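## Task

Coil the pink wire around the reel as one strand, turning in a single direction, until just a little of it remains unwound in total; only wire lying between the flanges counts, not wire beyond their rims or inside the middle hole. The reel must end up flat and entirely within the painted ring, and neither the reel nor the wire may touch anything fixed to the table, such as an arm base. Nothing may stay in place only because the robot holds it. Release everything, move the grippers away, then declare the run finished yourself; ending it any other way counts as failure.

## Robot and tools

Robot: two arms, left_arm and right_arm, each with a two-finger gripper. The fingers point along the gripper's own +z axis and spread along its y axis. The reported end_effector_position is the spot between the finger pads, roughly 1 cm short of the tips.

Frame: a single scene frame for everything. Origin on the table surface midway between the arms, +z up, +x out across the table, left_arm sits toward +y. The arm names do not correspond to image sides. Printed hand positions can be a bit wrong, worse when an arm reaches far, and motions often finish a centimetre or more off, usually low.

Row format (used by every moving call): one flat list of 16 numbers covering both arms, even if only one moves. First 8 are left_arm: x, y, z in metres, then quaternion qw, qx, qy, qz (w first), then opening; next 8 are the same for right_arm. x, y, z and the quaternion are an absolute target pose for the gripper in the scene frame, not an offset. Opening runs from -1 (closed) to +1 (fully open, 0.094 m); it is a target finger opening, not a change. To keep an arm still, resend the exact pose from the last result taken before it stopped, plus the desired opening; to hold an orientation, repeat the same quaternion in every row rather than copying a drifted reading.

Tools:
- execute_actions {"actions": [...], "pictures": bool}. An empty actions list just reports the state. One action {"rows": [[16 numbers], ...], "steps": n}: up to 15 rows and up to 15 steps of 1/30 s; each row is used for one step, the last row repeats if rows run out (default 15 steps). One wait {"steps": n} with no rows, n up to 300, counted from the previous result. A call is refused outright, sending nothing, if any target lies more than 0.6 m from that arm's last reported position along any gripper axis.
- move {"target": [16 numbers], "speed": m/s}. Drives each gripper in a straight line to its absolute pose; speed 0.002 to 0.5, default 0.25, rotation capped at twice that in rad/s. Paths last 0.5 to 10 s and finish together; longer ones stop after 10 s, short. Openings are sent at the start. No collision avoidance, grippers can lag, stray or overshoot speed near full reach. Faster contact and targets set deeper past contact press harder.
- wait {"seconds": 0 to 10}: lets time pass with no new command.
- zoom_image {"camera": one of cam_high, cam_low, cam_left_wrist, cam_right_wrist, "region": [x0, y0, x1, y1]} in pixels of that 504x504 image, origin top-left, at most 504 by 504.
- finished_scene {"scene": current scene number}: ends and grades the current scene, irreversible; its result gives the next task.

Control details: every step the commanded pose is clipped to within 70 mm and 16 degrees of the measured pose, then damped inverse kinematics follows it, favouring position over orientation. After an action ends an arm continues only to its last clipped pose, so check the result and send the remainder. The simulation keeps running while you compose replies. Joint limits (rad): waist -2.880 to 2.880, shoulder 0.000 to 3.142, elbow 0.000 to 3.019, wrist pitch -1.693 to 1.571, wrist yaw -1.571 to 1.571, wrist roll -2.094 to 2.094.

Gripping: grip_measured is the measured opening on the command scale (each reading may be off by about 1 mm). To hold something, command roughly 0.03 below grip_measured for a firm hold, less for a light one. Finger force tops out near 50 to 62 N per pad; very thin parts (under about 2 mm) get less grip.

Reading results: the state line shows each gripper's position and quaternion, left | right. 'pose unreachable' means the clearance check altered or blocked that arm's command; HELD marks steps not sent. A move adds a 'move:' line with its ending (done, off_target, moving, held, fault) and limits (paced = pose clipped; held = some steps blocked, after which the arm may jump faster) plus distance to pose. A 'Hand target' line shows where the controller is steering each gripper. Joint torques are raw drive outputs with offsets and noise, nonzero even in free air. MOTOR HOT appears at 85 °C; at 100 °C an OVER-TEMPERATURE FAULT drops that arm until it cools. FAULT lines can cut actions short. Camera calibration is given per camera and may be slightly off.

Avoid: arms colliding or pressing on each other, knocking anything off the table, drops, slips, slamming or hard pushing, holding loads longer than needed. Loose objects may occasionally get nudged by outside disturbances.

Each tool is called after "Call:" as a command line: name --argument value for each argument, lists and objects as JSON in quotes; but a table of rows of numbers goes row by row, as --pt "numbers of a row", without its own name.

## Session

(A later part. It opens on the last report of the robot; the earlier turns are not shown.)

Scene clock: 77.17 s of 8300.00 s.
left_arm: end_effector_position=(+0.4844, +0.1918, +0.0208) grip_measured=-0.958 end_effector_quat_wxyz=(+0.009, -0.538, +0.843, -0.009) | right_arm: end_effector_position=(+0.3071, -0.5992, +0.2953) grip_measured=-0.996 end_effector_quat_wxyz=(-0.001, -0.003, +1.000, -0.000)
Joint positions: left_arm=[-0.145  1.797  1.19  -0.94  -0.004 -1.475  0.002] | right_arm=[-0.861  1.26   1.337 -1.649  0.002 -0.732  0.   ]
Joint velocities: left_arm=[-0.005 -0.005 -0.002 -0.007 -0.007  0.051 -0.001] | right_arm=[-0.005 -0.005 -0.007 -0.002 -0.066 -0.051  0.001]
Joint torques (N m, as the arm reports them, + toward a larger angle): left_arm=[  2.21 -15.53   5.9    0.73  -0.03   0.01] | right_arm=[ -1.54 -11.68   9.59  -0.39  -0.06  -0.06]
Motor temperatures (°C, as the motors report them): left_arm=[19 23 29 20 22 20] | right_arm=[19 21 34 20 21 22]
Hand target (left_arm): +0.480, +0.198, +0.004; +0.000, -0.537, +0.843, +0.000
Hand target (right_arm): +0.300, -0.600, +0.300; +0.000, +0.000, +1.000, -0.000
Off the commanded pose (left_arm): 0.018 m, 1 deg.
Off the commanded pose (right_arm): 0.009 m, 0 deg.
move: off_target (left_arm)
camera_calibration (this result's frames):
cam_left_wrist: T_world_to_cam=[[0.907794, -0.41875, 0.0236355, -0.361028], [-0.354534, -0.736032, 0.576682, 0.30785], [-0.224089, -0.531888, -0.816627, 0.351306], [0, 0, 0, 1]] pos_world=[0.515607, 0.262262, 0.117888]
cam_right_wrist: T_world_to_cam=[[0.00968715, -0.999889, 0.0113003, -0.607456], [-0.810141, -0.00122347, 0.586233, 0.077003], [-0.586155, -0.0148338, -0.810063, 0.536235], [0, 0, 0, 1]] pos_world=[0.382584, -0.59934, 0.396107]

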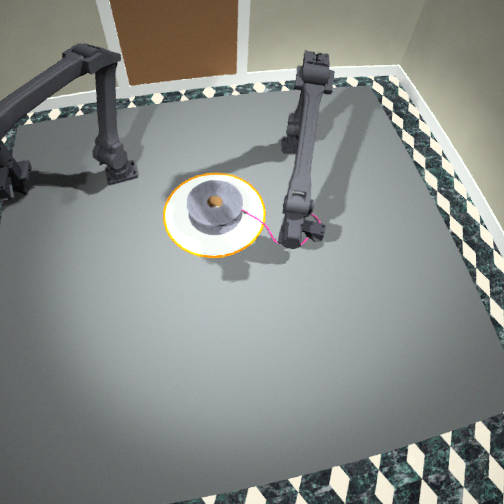

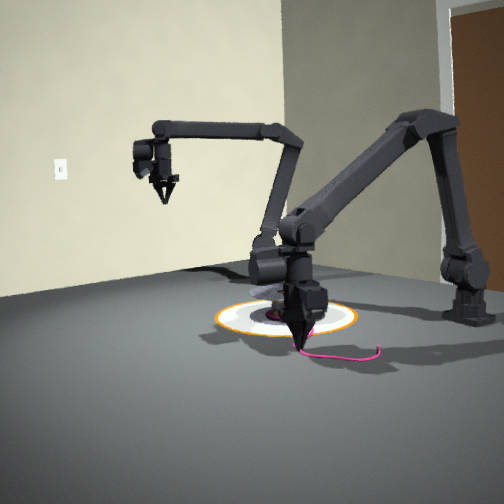

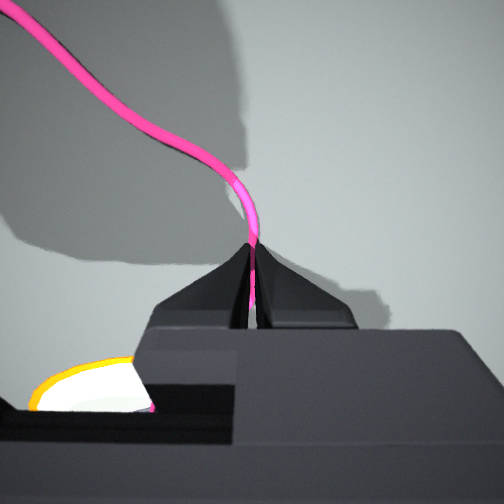

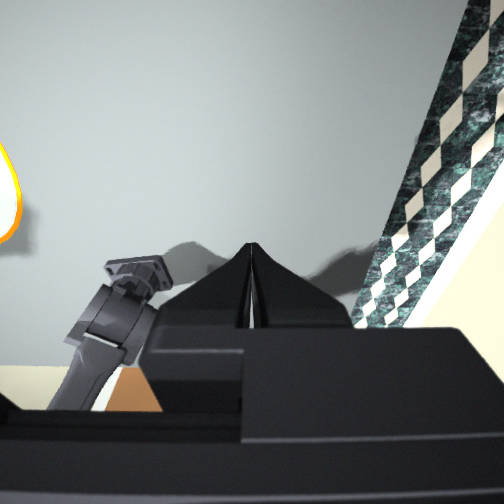

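Call:
move --target '[0.50,0.16,0.07,0,-0.38,0.925,0,-0.99, 0.30,-0.60,0.30,0,0,1,0,-1]' --speed 0.12

Call:
move --target '[0.55,0.055,0.06,0,-0.087,0.996,0,-0.99, 0.30,-0.60,0.30,0,0,1,0,-1]' --speed 0.12

Call:
move --target '[0.54,-0.078,0.06,0,0.174,0.985,0,-0.99, 0.30,-0.60,0.30,0,0,1,0,-1]' --speed 0.12

Call:
move --target '[0.47,-0.175,0.06,0,0.423,0.906,0,-0.99, 0.30,-0.60,0.30,0,0,1,0,-1]' --speed 0.12

Call:
zoom_image --camera "cam_low" --region '[120, 240, 380, 380]'

Scene clock: 84.93 s of 8300.00 s.
left_arm: end_effector_position=(+0.4847, +0.1724, +0.0548) grip_measured=-0.958 end_effector_quat_wxyz=(-0.010, -0.393, +0.919, +0.013) | right_arm: end_effector_position=(+0.3071, -0.5992, +0.2953) grip_measured=-0.996 end_effector_quat_wxyz=(-0.001, -0.003, +1.000, -0.000)
Joint positions: left_arm=[-0.181  1.797  1.295 -1.101 -0.004 -1.185  0.002] | right_arm=[-0.861  1.26   1.337 -1.649  0.002 -0.732  0.   ]
Joint velocities: left_arm=[ 0.005 -0.005 -0.017  0.007 -0.037 -0.007 -0.   ] | right_arm=[-0.005  0.024 -0.017  0.017 -0.022  0.007  0.001]
Joint torques (N m, as the arm reports them, + toward a larger angle): left_arm=[  0.42 -18.3   11.83  -0.88   0.01   0.07] | right_arm=[ -1.51 -11.69   9.6   -0.4   -0.06  -0.06]
Motor temperatures (°C, as the motors report them): left_arm=[19 23 29 20 22 20] | right_arm=[19 21 33 20 21 22]
Hand target (left_arm): +0.498, +0.160, +0.071; -0.000, -0.380, +0.925, -0.000
Hand target (right_arm): +0.300, -0.600, +0.300; +0.000, +0.000, +1.000, -0.000
Off the commanded pose (left_arm): 0.025 m, 2 deg.
Off the commanded pose (right_arm): 0.009 m, 0 deg.
After step 90, 2.87 s passed at rest.
move: off_target (left_arm)
camera_calibration (this result's frames):
cam_left_wrist: T_world_to_cam=[[0.725226, -0.687791, -0.0314778, -0.232362], [-0.542874, -0.599344, 0.588281, 0.341232], [-0.42348, -0.409548, -0.808044, 0.443951], [0, 0, 0, 1]] pos_world=[0.541766, 0.226518, 0.150677]
cam_right_wrist: T_world_to_cam=[[0.00968715, -0.999889, 0.0113003, -0.607456], [-0.810141, -0.00122347, 0.586233, 0.077003], [-0.586155, -0.0148338, -0.810063, 0.536235], [0, 0, 0, 1]] pos_world=[0.382584, -0.59934, 0.396107]

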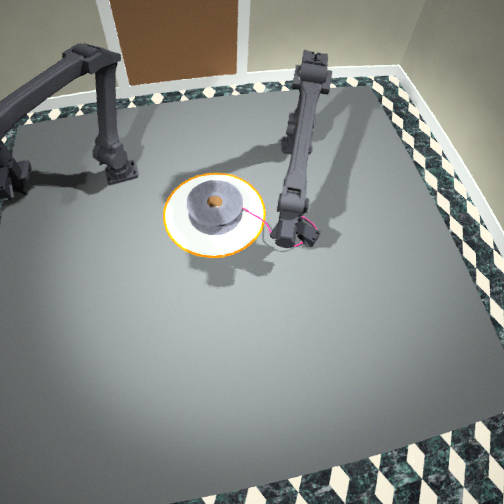

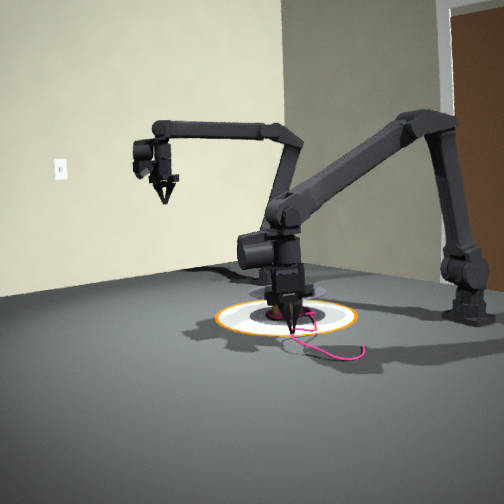

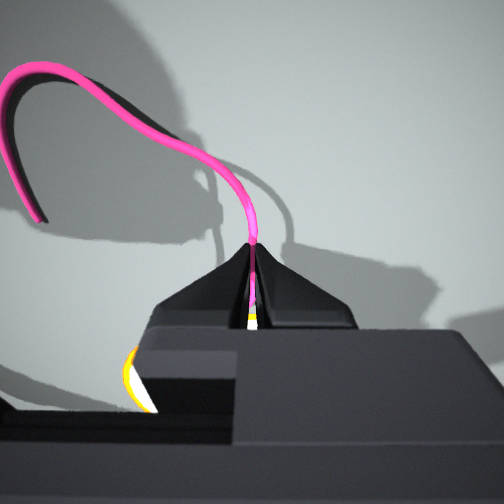

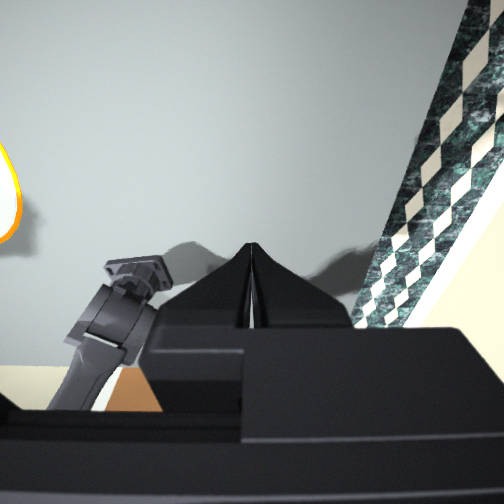

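Scene clock: 87.97 s of 8300.00 s.
left_arm: end_effector_position=(+0.5378, +0.0678, +0.0562) grip_measured=-0.959 end_effector_quat_wxyz=(-0.005, -0.101, +0.995, +0.004) | right_arm: end_effector_position=(+0.3071, -0.5992, +0.2953) grip_measured=-0.996 end_effector_quat_wxyz=(-0.001, -0.003, +1.000, -0.000)
Joint positions: left_arm=[-0.312  2.003  1.617 -1.198 -0.001 -0.709  0.002] | right_arm=[-0.861  1.26   1.337 -1.649  0.002 -0.732  0.   ]
Joint velocities: left_arm=[ 0.005  0.005 -0.002 -0.012  0.022 -0.066 -0.001] | right_arm=[-0.005  0.005  0.012 -0.007 -0.081 -0.022 -0.001]
Joint torques (N m, as the arm reports them, + toward a larger angle): left_arm=[  0.58 -20.46  12.82  -0.82   0.03   0.06] | right_arm=[ -1.51 -11.69   9.59  -0.39  -0.06  -0.06]
Motor temperatures (°C, as the motors report them): left_arm=[19 23 29 20 22 20] | right_arm=[19 21 33 20 21 22]
Hand target (left_arm): +0.548, +0.055, +0.062; -0.000, -0.087, +0.996, -0.002
Hand target (right_arm): +0.300, -0.600, +0.300; +0.000, +0.000, +1.000, -0.000
Off the commanded pose (left_arm): 0.018 m, 2 deg.
Off the commanded pose (right_arm): 0.009 m, 0 deg.
move: off_target (left_arm)
camera_calibration (this result's frames):
cam_left_wrist: T_world_to_cam=[[0.204027, -0.978917, -0.00967854, -0.0439935], [-0.789626, -0.170403, 0.589452, 0.410055], [-0.578674, -0.112622, -0.807745, 0.488019], [0, 0, 0, 1]] pos_world=[0.61517, 0.0817701, 0.152061]
cam_right_wrist: T_world_to_cam=[[0.00968715, -0.999889, 0.0113003, -0.607456], [-0.810141, -0.00122347, 0.586233, 0.077003], [-0.586155, -0.0148338, -0.810063, 0.536235], [0, 0, 0, 1]] pos_world=[0.382584, -0.59934, 0.396107]

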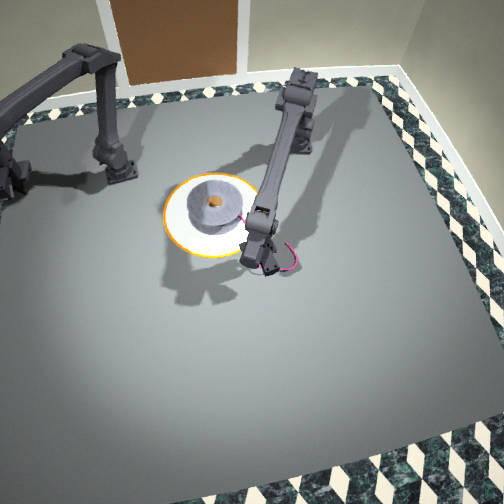

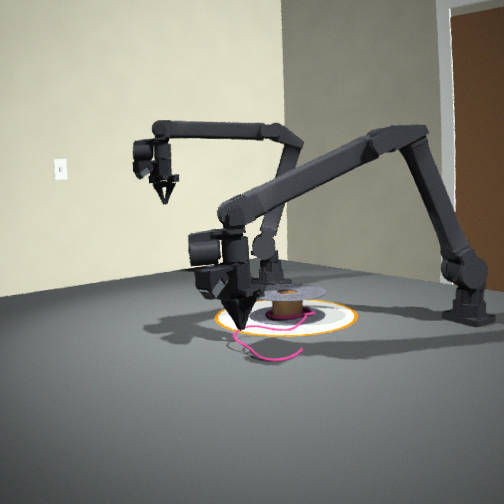

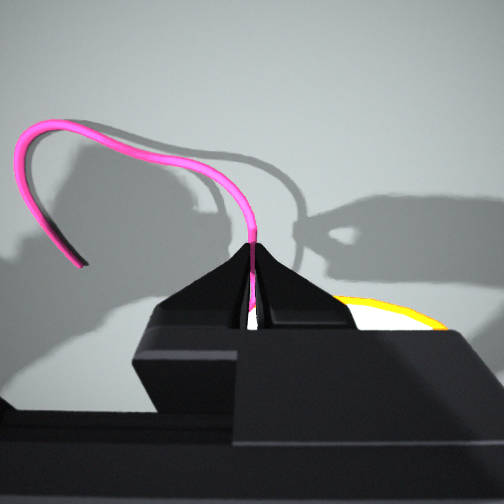

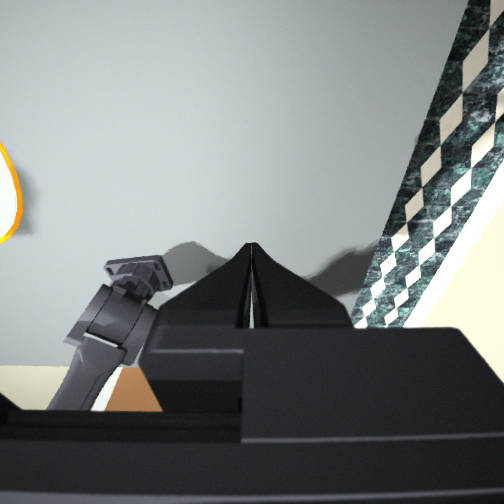

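Scene clock: 90.67 s of 8300.00 s.
left_arm: end_effector_position=(+0.5306, -0.0647, +0.0570) grip_measured=-0.959 end_effector_quat_wxyz=(-0.006, +0.161, +0.987, +0.004) | right_arm: end_effector_position=(+0.3071, -0.5992, +0.2953) grip_measured=-0.996 end_effector_quat_wxyz=(-0.001, -0.003, +1.000, -0.000)
Joint positions: left_arm=[-0.493  2.186  1.928 -1.327 -0.    -0.364  0.002] | right_arm=[-0.861  1.26   1.337 -1.649  0.002 -0.732  0.   ]
Joint velocities: left_arm=[-0.015 -0.005 -0.002  0.002  0.022  0.051  0.001] | right_arm=[-0.005 -0.024 -0.002  0.012 -0.007  0.022 -0.   ]
Joint torques (N m, as the arm reports them, + toward a larger angle): left_arm=[  0.94 -23.62  13.52  -0.8    0.05   0.06] | right_arm=[ -1.52 -11.68   9.59  -0.39  -0.06  -0.06]
Motor temperatures (°C, as the motors report them): left_arm=[19 23 30 20 21 20] | right_arm=[19 21 33 20 21 22]
Hand target (left_arm): +0.537, -0.078, +0.061; -0.000, +0.174, +0.985, -0.002
Hand target (right_arm): +0.300, -0.600, +0.300; +0.000, +0.000, +1.000, -0.000
Off the commanded pose (left_arm): 0.017 m, 2 deg.
Off the commanded pose (right_arm): 0.009 m, 0 deg.
move: off_target (left_arm)
camera_calibration (this result's frames):
cam_left_wrist: T_world_to_cam=[[-0.315462, -0.94892, -0.00597742, 0.105205], [-0.765542, 0.250767, 0.592505, 0.395618], [-0.56074, 0.191488, -0.805545, 0.479529], [0, 0, 0, 1]] pos_world=[0.604941, -0.0912012, 0.152506]
cam_right_wrist: T_world_to_cam=[[0.00968715, -0.999889, 0.0113003, -0.607456], [-0.810141, -0.00122347, 0.586233, 0.077003], [-0.586155, -0.0148338, -0.810063, 0.536235], [0, 0, 0, 1]] pos_world=[0.382584, -0.59934, 0.396107]

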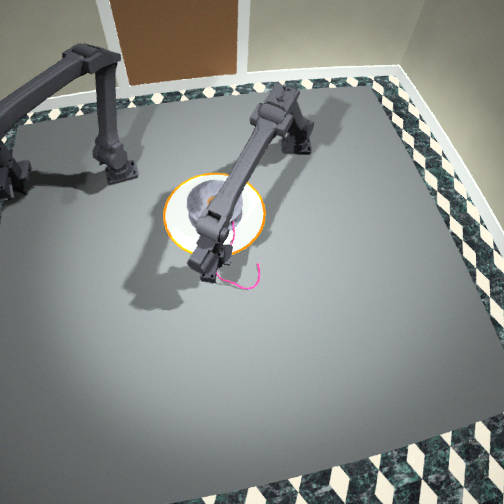

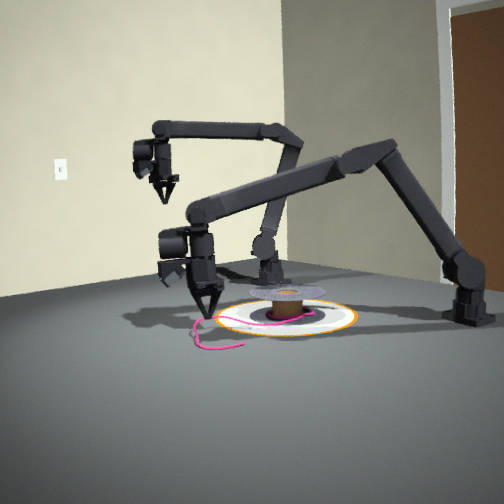

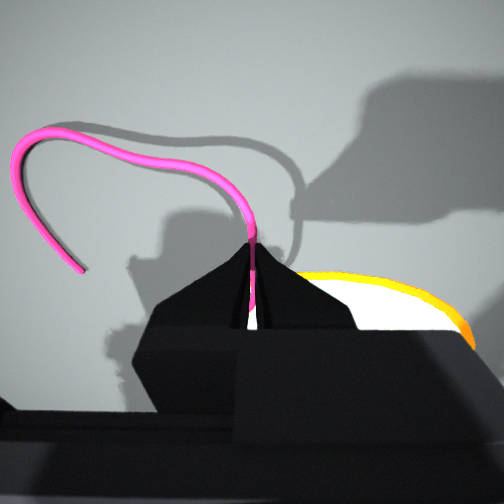

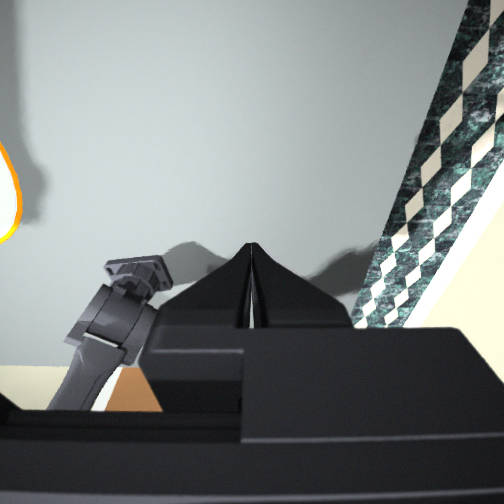

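Scene clock: 93.37 s of 8300.00 s.
left_arm: end_effector_position=(+0.4642, -0.1609, +0.0573) grip_measured=-0.959 end_effector_quat_wxyz=(-0.006, +0.412, +0.911, +0.003) | right_arm: end_effector_position=(+0.3071, -0.5992, +0.2953) grip_measured=-0.996 end_effector_quat_wxyz=(-0.001, -0.003, +1.000, -0.000)
Joint positions: left_arm=[-0.665  2.246  2.033 -1.372 -0.    -0.012  0.002] | right_arm=[-0.861  1.26   1.337 -1.649  0.002 -0.732  0.   ]
Joint velocities: left_arm=[-0.015  0.005 -0.022 -0.007  0.007 -0.007 -0.001] | right_arm=[-0.005 -0.015 -0.002  0.007 -0.007 -0.007  0.   ]
Joint torques (N m, as the arm reports them, + toward a larger angle): left_arm=[  0.6  -24.44  13.6   -0.75   0.08   0.04] | right_arm=[ -1.56 -11.7    9.59  -0.4   -0.06  -0.06]
Motor temperatures (°C, as the motors report them): left_arm=[19 24 31 20 21 20] | right_arm=[19 21 33 20 21 22]
Hand target (left_arm): +0.468, -0.174, +0.060; -0.000, +0.423, +0.906, -0.002
Hand target (right_arm): +0.300, -0.600, +0.300; +0.000, +0.000, +1.000, -0.000
Off the commanded pose (left_arm): 0.015 m, 2 deg.
Off the commanded pose (right_arm): 0.009 m, 0 deg.
move: off_target (left_arm)
camera_calibration (this result's frames):
cam_left_wrist: T_world_to_cam=[[-0.748013, -0.663684, -0.00104555, 0.239415], [-0.535122, 0.602183, 0.592469, 0.318326], [-0.392582, 0.443734, -0.805593, 0.423568], [0, 0, 0, 1]] pos_world=[0.515714, -0.220747, 0.152875]
cam_right_wrist: T_world_to_cam=[[0.00968715, -0.999889, 0.0113003, -0.607456], [-0.810141, -0.00122347, 0.586233, 0.077003], [-0.586155, -0.0148338, -0.810063, 0.536235], [0, 0, 0, 1]] pos_world=[0.382584, -0.59934, 0.396107]

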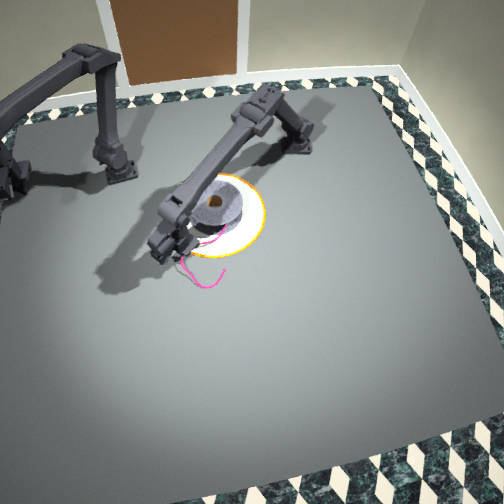

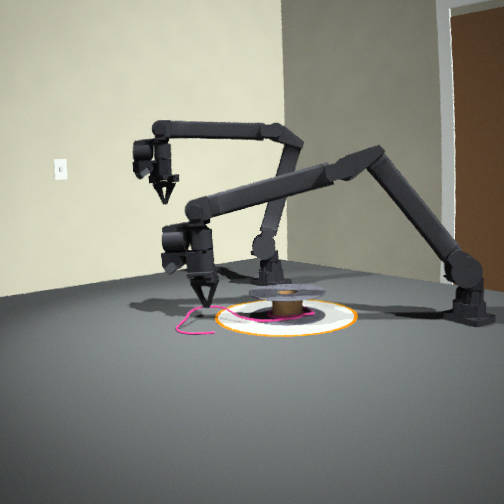

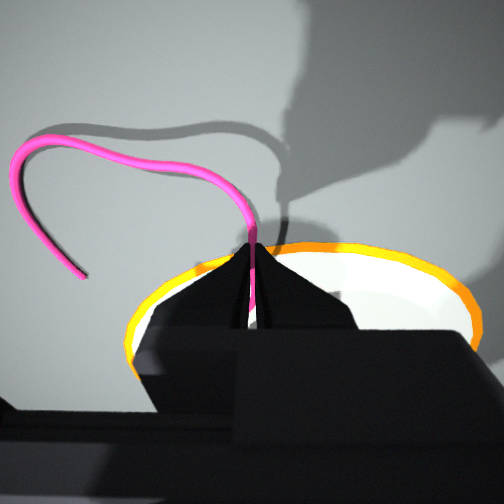

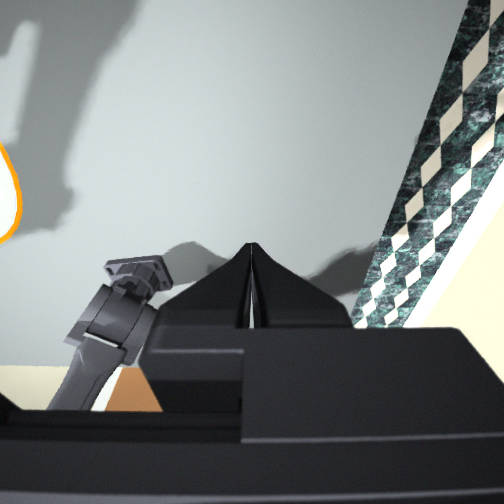

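Region (120, 240, 380, 380) of cam_low's 504x504 image, scaled by 1.938, with more detail than that image has; it fills the top 271 rows of this view, and the rest is white.

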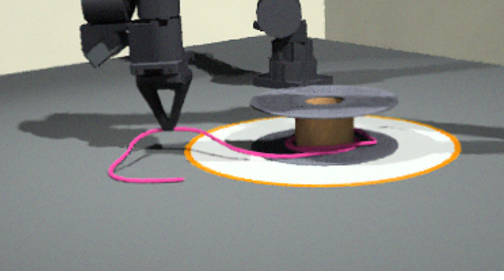

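There's some slack; continue with ~2.5 cm more radius.

Call:
move --target '[0.385,-0.24,0.06,0,0.643,0.766,0,-0.99, 0.30,-0.60,0.30,0,0,1,0,-1]' --speed 0.12

Call:
move --target '[0.28,-0.228,0.06,0,0.819,0.574,0,-0.99, 0.30,-0.60,0.30,0,0,1,0,-1]' --speed 0.12

Call:
move --target '[0.22,-0.185,0.06,0,0.924,0.383,0,-0.99, 0.30,-0.60,0.30,0,0,1,0,-1]' --speed 0.12

Call:
zoom_image --camera "cam_low" --region '[120, 240, 380, 380]'

Call:
zoom_image --camera "cam_high" --region '[80, 140, 280, 280]'

Scene clock: 99.90 s of 8300.00 s.
left_arm: end_effector_position=(+0.3820, -0.2253, +0.0576) grip_measured=-0.959 end_effector_quat_wxyz=(-0.006, +0.633, +0.774, +0.002) | right_arm: end_effector_position=(+0.3071, -0.5992, +0.2953) grip_measured=-0.996 end_effector_quat_wxyz=(-0.001, -0.003, +1.000, -0.000)
Joint positions: left_arm=[-0.818  2.256  2.051 -1.38  -0.     0.358  0.002] | right_arm=[-0.861  1.26   1.337 -1.649  0.002 -0.732  0.   ]
Joint velocities: left_arm=[ 0.005 -0.005 -0.007  0.002 -0.007  0.037 -0.001] | right_arm=[ 0.015 -0.015  0.007  0.007 -0.037 -0.007 -0.   ]
Joint torques (N m, as the arm reports them, + toward a larger angle): left_arm=[  0.88 -24.62  13.64  -0.81   0.1    0.07] | right_arm=[ -1.52 -11.68   9.6   -0.41  -0.06  -0.06]
Motor temperatures (°C, as the motors report them): left_arm=[19 25 32 20 21 20] | right_arm=[19 21 32 20 21 22]
Hand target (left_arm): +0.383, -0.239, +0.060; +0.000, +0.643, +0.766, -0.002
Hand target (right_arm): +0.300, -0.600, +0.300; +0.000, +0.000, +1.000, -0.000
Off the commanded pose (left_arm): 0.015 m, 2 deg.
Off the commanded pose (right_arm): 0.009 m, 0 deg.
After step 90, 0.87 s passed at rest.
move: off_target (left_arm)
camera_calibration (this result's frames):
cam_left_wrist: T_world_to_cam=[[-0.979431, -0.201745, 0.00362957, 0.327376], [-0.160547, 0.790064, 0.591627, 0.212276], [-0.122226, 0.578876, -0.806203, 0.347293], [0, 0, 0, 1]] pos_world=[0.39717, -0.302705, 0.153212]
cam_right_wrist: T_world_to_cam=[[0.00968715, -0.999889, 0.0113003, -0.607456], [-0.810141, -0.00122347, 0.586233, 0.077003], [-0.586155, -0.0148338, -0.810063, 0.536235], [0, 0, 0, 1]] pos_world=[0.382584, -0.59934, 0.396107]

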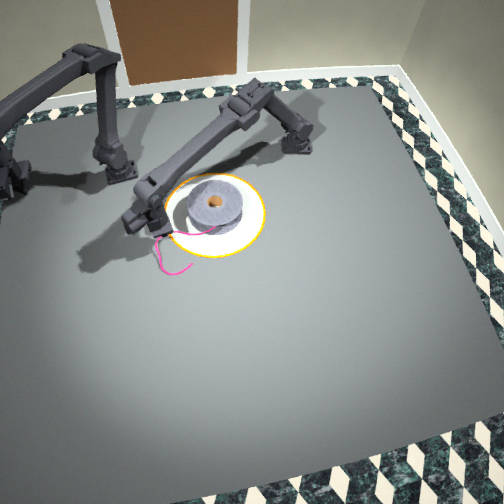

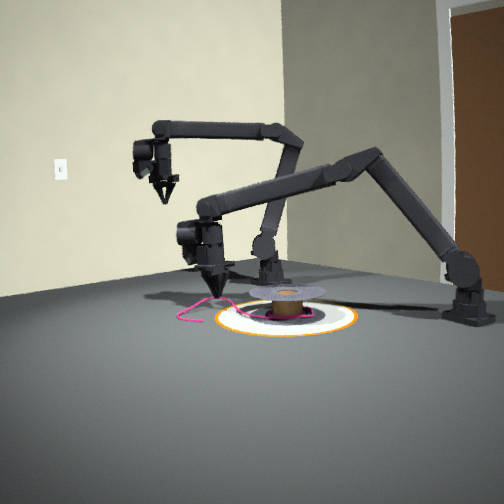

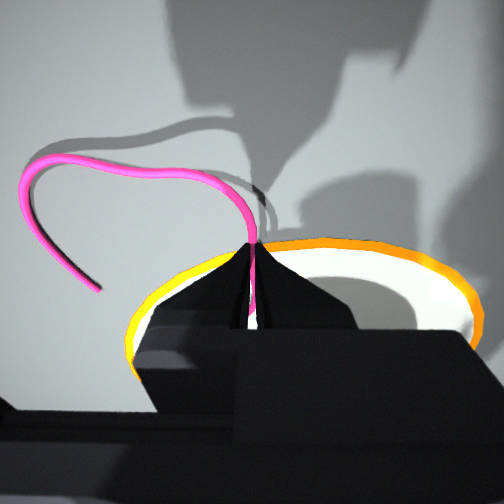

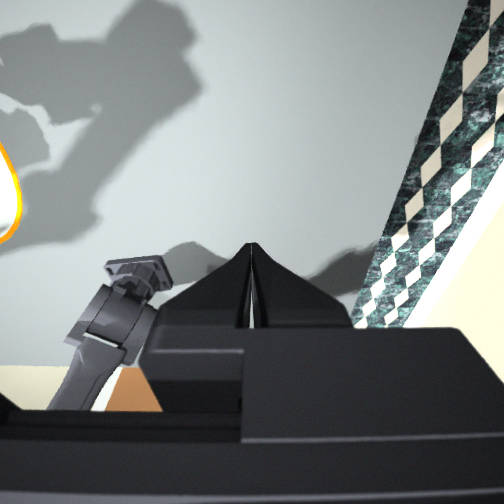

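Scene clock: 102.57 s of 8300.00 s.
left_arm: end_effector_position=(+0.2849, -0.2246, +0.0535) grip_measured=-0.959 end_effector_quat_wxyz=(-0.011, +0.811, +0.585, +0.002) | right_arm: end_effector_position=(+0.3071, -0.5992, +0.2953) grip_measured=-0.996 end_effector_quat_wxyz=(-0.001, -0.003, +1.000, -0.000)
Joint positions: left_arm=[-0.947  2.129  1.819 -1.284 -0.     0.75   0.002] | right_arm=[-0.861  1.26   1.337 -1.649  0.002 -0.732  0.   ]
Joint velocities: left_arm=[-0.015 -0.024 -0.012  0.027 -0.066  0.022  0.   ] | right_arm=[-0.005  0.005  0.002 -0.007 -0.007  0.037 -0.   ]
Joint torques (N m, as the arm reports them, + toward a larger angle): left_arm=[  0.72 -26.54   7.38   0.75   0.11   0.05] | right_arm=[ -1.52 -11.68   9.6   -0.39  -0.06  -0.06]
Motor temperatures (°C, as the motors report them): left_arm=[19 25 31 20 21 20] | right_arm=[19 21 32 20 21 22]
Hand target (left_arm): +0.280, -0.228, +0.059; -0.001, +0.819, +0.574, -0.001
Hand target (right_arm): +0.300, -0.600, +0.300; +0.000, +0.000, +1.000, -0.000
Off the commanded pose (left_arm): 0.009 m, 2 deg.
Off the commanded pose (right_arm): 0.009 m, 0 deg.
move: done
camera_calibration (this result's frames):
cam_left_wrist: T_world_to_cam=[[-0.949922, 0.312129, 0.0149558, 0.338746], [0.259193, 0.760277, 0.59565, 0.0720149], [0.174549, 0.569697, -0.803105, 0.24493], [0, 0, 0, 1]] pos_world=[0.260364, -0.30002, 0.148743]
cam_right_wrist: T_world_to_cam=[[0.00968715, -0.999889, 0.0113003, -0.607456], [-0.810141, -0.00122347, 0.586233, 0.077003], [-0.586155, -0.0148338, -0.810063, 0.536235], [0, 0, 0, 1]] pos_world=[0.382584, -0.59934, 0.396107]

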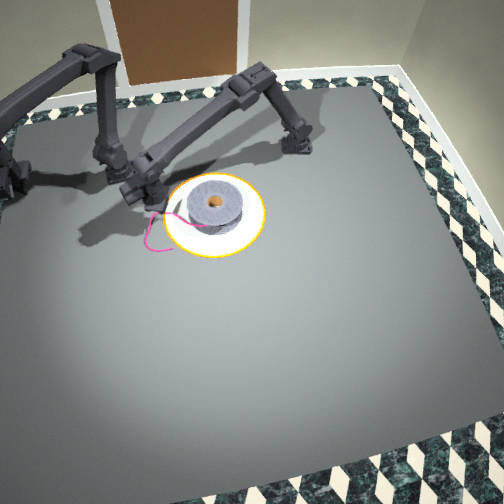

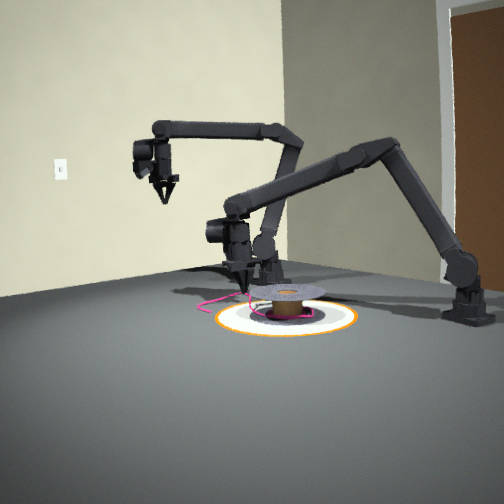

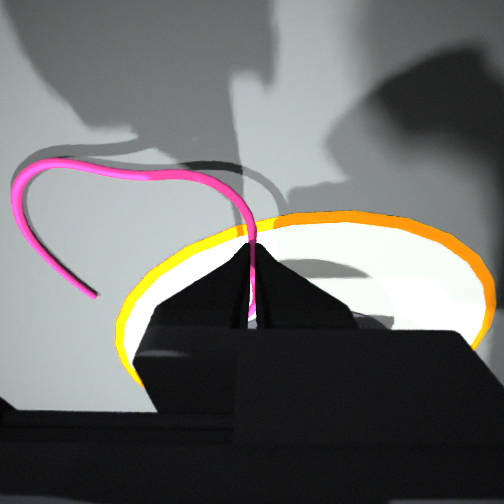

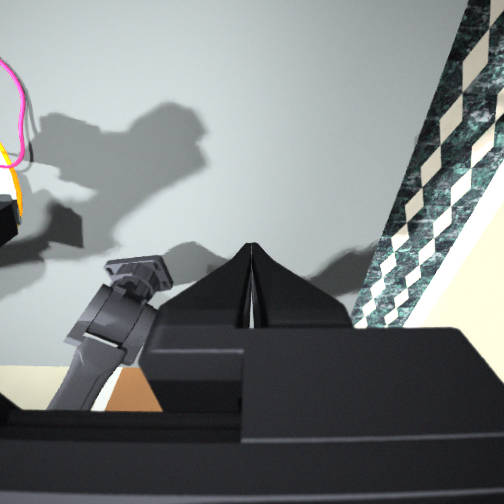

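Scene clock: 104.90 s of 8300.00 s.
left_arm: end_effector_position=(+0.2259, -0.1824, +0.0554) grip_measured=-0.959 end_effector_quat_wxyz=(-0.010, +0.918, +0.396, +0.001) | right_arm: end_effector_position=(+0.3071, -0.5992, +0.2953) grip_measured=-0.996 end_effector_quat_wxyz=(-0.001, -0.003, +1.000, -0.000)
Joint positions: left_arm=[-1.01   1.968  1.559 -1.182 -0.     1.122  0.002] | right_arm=[-0.861  1.26   1.337 -1.649  0.002 -0.732  0.   ]
Joint velocities: left_arm=[-0.005 -0.015  0.007  0.007 -0.007  0.081 -0.   ] | right_arm=[-0.005 -0.015  0.007  0.017  0.007 -0.037 -0.   ]
Joint torques (N m, as the arm reports them, + toward a larger angle): left_arm=[  1.13 -23.33   7.06   0.72   0.09   0.08] | right_arm=[ -1.5  -11.69   9.59  -0.4   -0.06  -0.06]
Motor temperatures (°C, as the motors report them): left_arm=[19 25 31 20 21 20] | right_arm=[19 21 32 20 21 22]
Hand target (left_arm): +0.220, -0.185, +0.059; -0.001, +0.924, +0.383, -0.001
Hand target (right_arm): +0.300, -0.600, +0.300; +0.000, +0.000, +1.000, -0.000
Off the commanded pose (left_arm): 0.008 m, 2 deg.
Off the commanded pose (right_arm): 0.009 m, 0 deg.
move: done
camera_calibration (this result's frames):
cam_left_wrist: T_world_to_cam=[[-0.729678, 0.68356, 0.0177698, 0.287409], [0.559988, 0.582451, 0.589207, -0.045945], [0.392409, 0.439882, -0.807787, 0.160063], [0, 0, 0, 1]] pos_world=[0.172634, -0.24011, 0.151261]
cam_right_wrist: T_world_to_cam=[[0.00968715, -0.999889, 0.0113003, -0.607456], [-0.810141, -0.00122347, 0.586233, 0.077003], [-0.586155, -0.0148338, -0.810063, 0.536235], [0, 0, 0, 1]] pos_world=[0.382584, -0.59934, 0.396107]

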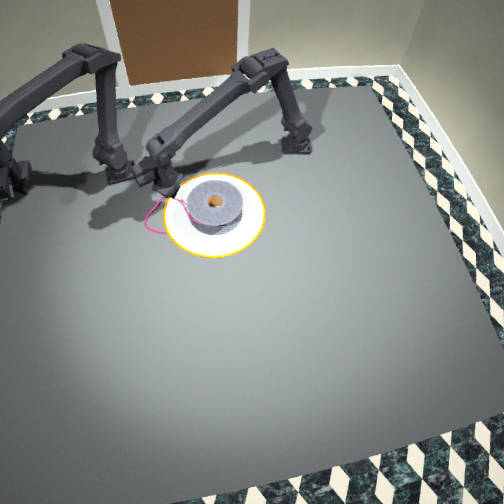

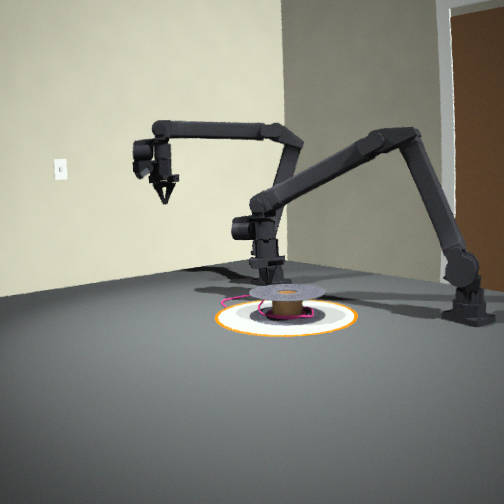

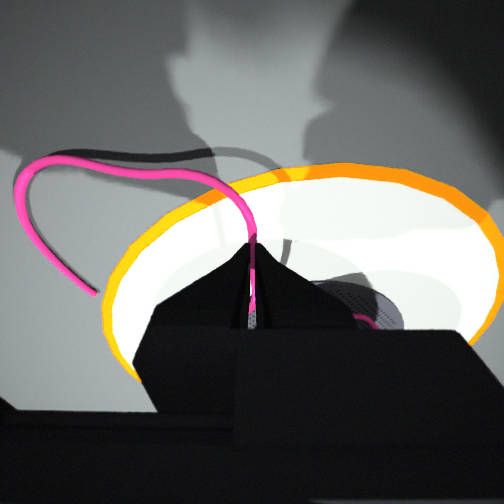

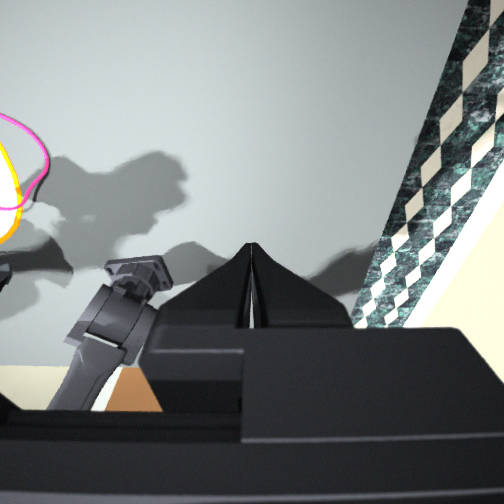

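Region (120, 240, 380, 380) of cam_low's 504x504 image, scaled by 1.938, with more detail than that image has; it fills the top 271 rows of this view, and the rest is white.

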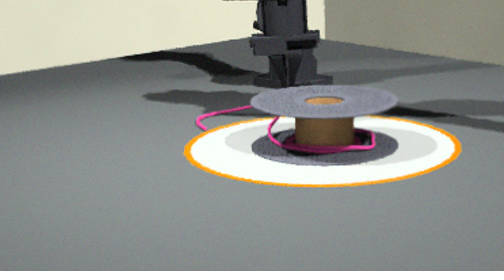

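Region (80, 140, 280, 280) of cam_high's 504x504 image, scaled by 2.520, with more detail than that image has; it fills the top 353 rows of this view, and the rest is white.

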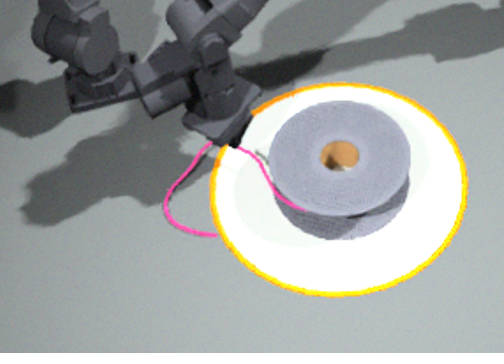

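Call:
move --target '[0.18,-0.135,0.06,0,0.999,0.044,0,-0.99, 0.30,-0.60,0.30,0,0,1,0,-1]' --speed 0.12

Call:
zoom_image --camera "cam_low" --region '[120, 240, 380, 380]'

Call:
zoom_image --camera "cam_high" --region '[80, 140, 280, 280]'

Scene clock: 110.90 s of 8300.00 s.
left_arm: end_effector_position=(+0.1863, -0.1329, +0.0562) grip_measured=-0.959 end_effector_quat_wxyz=(-0.010, +0.998, +0.060, -0.002) | right_arm: end_effector_position=(+0.3071, -0.5992, +0.2953) grip_measured=-0.996 end_effector_quat_wxyz=(-0.001, -0.003, +1.000, -0.000)
Joint positions: left_arm=[-1.047  1.826  1.342 -1.106 -0.     1.781  0.002] | right_arm=[-0.861  1.26   1.337 -1.649  0.002 -0.732  0.   ]
Joint velocities: left_arm=[ 0.015 -0.015 -0.012  0.007  0.022  0.022 -0.   ] | right_arm=[-0.015 -0.005  0.002  0.002 -0.037 -0.007 -0.001]
Joint torques (N m, as the arm reports them, + toward a larger angle): left_arm=[  0.36 -20.41   6.7    0.52   0.07   0.06] | right_arm=[ -1.52 -11.67   9.59  -0.4   -0.06  -0.06]
Motor temperatures (°C, as the motors report them): left_arm=[19 25 30 20 21 20] | right_arm=[19 21 32 20 21 22]
Hand target (left_arm): +0.180, -0.135, +0.059; -0.000, +0.999, +0.044, -0.001
Hand target (right_arm): +0.300, -0.600, +0.300; +0.000, +0.000, +1.000, -0.000
Off the commanded pose (left_arm): 0.008 m, 2 deg.
Off the commanded pose (right_arm): 0.009 m, 0 deg.
move: done
camera_calibration (this result's frames):
cam_left_wrist: T_world_to_cam=[[-0.122147, 0.992332, 0.0188839, 0.152473], [0.810695, 0.0887769, 0.578698, -0.164755], [0.572585, 0.0859956, -0.815323, 0.0743271], [0, 0, 0, 1]] pos_world=[0.109631, -0.143069, 0.153065]
cam_right_wrist: T_world_to_cam=[[0.00968715, -0.999889, 0.0113003, -0.607456], [-0.810141, -0.00122347, 0.586233, 0.077003], [-0.586155, -0.0148338, -0.810063, 0.536235], [0, 0, 0, 1]] pos_world=[0.382584, -0.59934, 0.396107]

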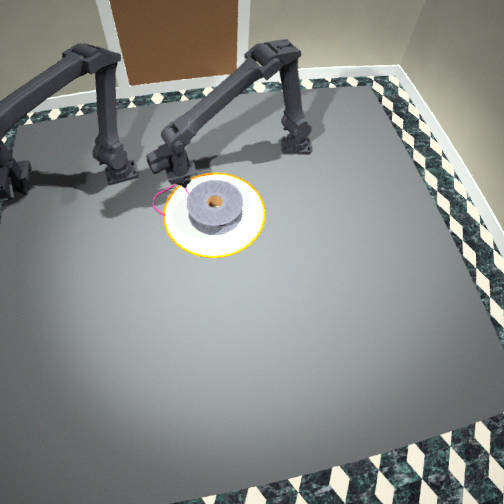

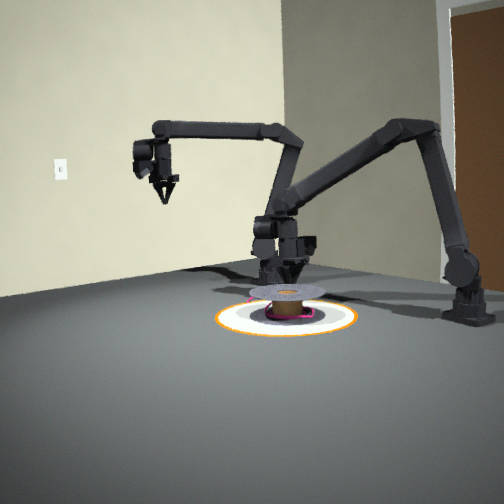

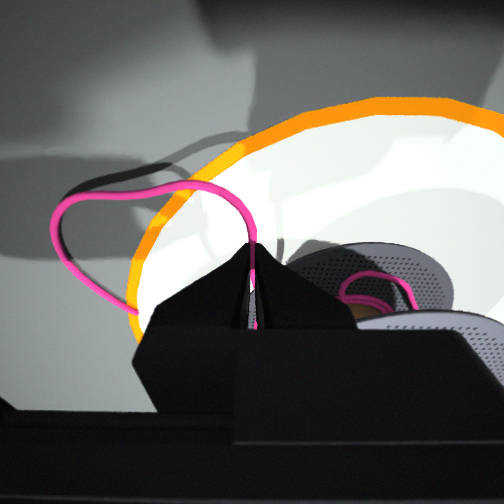

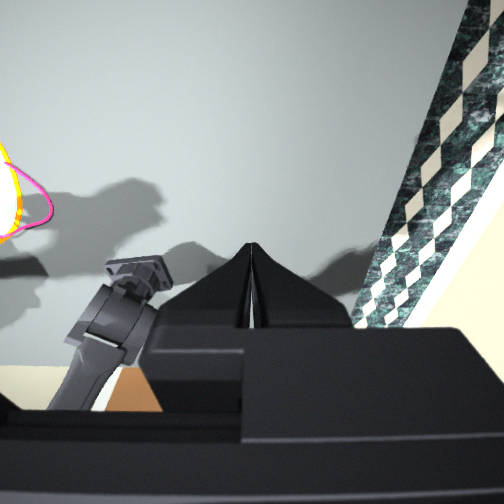

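Region (120, 240, 380, 380) of cam_low's 504x504 image, scaled by 1.938, with more detail than that image has; it fills the top 271 rows of this view, and the rest is white.

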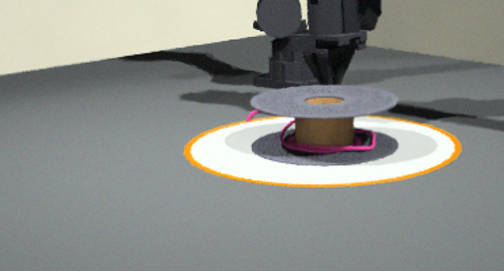

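Region (80, 140, 280, 280) of cam_high's 504x504 image, scaled by 2.520, with more detail than that image has; it fills the top 353 rows of this view, and the rest is white.

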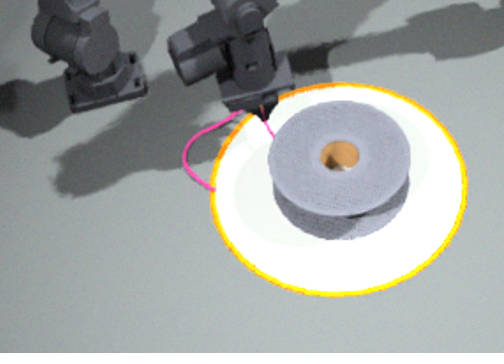

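Call:
execute_actions --actions '[]'

Scene clock: 117.73 s of 8300.00 s.
left_arm: end_effector_position=(+0.1863, -0.1329, +0.0562) grip_measured=-0.959 end_effector_quat_wxyz=(-0.010, +0.998, +0.058, -0.002) | right_arm: end_effector_position=(+0.3071, -0.5992, +0.2953) grip_measured=-0.996 end_effector_quat_wxyz=(-0.001, -0.003, +1.000, -0.000)
Joint positions: left_arm=[-1.047  1.826  1.342 -1.106 -0.     1.784  0.002] | right_arm=[-0.861  1.26   1.337 -1.649  0.002 -0.732  0.   ]
Joint velocities: left_arm=[ 0.005 -0.005 -0.002 -0.002 -0.022 -0.037 -0.   ] | right_arm=[-0.015 -0.015  0.012  0.007 -0.007 -0.051  0.   ]
Joint torques (N m, as the arm reports them, + toward a larger angle): left_arm=[  0.37 -20.44   6.7    0.61   0.08   0.07] | right_arm=[ -1.53 -11.67   9.59  -0.39  -0.06  -0.06]
Motor temperatures (°C, as the motors report them): left_arm=[19 25 29 20 21 20] | right_arm=[19 21 32 20 21 22]
Hand target (left_arm): +0.180, -0.135, +0.059; -0.000, +0.999, +0.044, -0.001
Hand target (right_arm): +0.300, -0.600, +0.300; +0.000, +0.000, +1.000, -0.000
Off the commanded pose (left_arm): 0.008 m, 2 deg.
Off the commanded pose (right_arm): 0.009 m, 0 deg.
Steps of this call (steps 1 to 90: nothing new was sent; then 3.83 s passed at rest). Readings (end_effector_position):
1: left_arm (+0.1863, -0.1329, +0.0562) | right_arm (+0.3071, -0.5992, +0.2953)
2: left_arm (+0.1863, -0.1329, +0.0562) | right_arm (+0.3071, -0.5992, +0.2953)
4: left_arm (+0.1863, -0.1329, +0.0562) | right_arm (+0.3071, -0.5992, +0.2953)
8: left_arm (+0.1863, -0.1329, +0.0562) | right_arm (+0.3071, -0.5992, +0.2953)
90: the state above
camera_calibration (this result's frames):
cam_left_wrist: T_world_to_cam=[[-0.119118, 0.992701, 0.0188727, 0.151958], [0.810995, 0.0863135, 0.57865, -0.165135], [0.572798, 0.0842333, -0.815357, 0.0740551], [0, 0, 0, 1]] pos_world=[0.109606, -0.142833, 0.153069]
cam_right_wrist: T_world_to_cam=[[0.00968715, -0.999889, 0.0113003, -0.607456], [-0.810141, -0.00122347, 0.586233, 0.077003], [-0.586155, -0.0148338, -0.810063, 0.536235], [0, 0, 0, 1]] pos_world=[0.382584, -0.59934, 0.396107]

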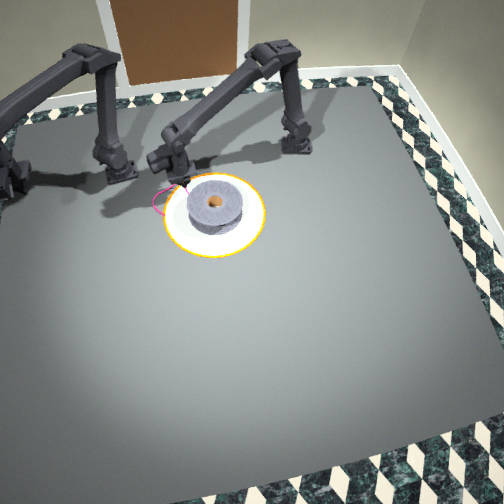

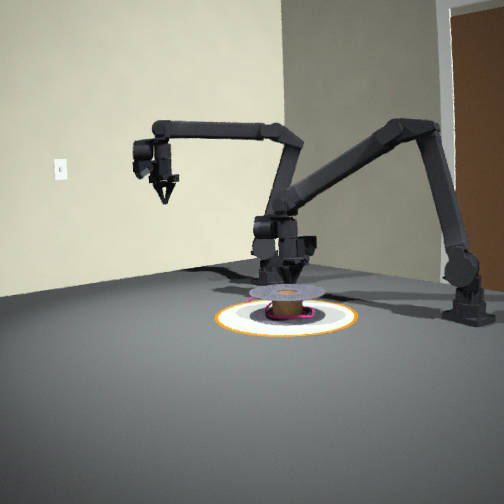

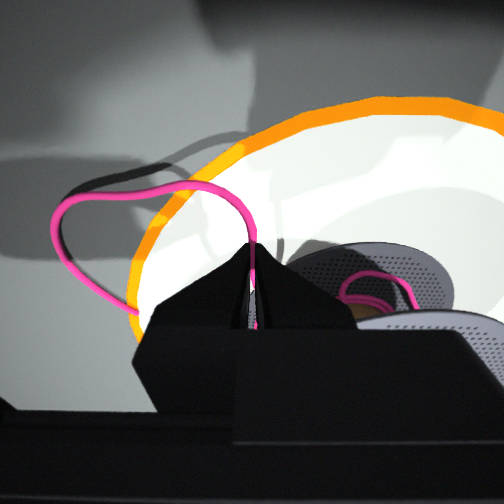

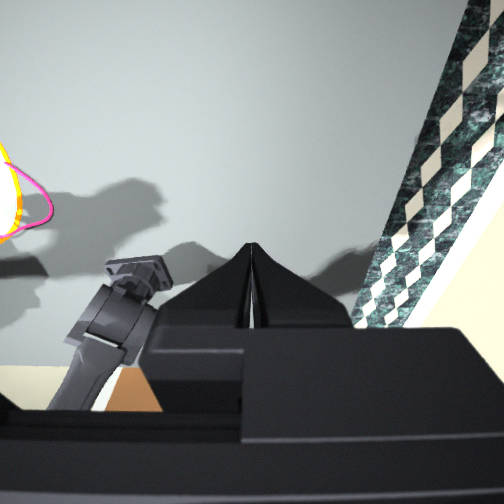

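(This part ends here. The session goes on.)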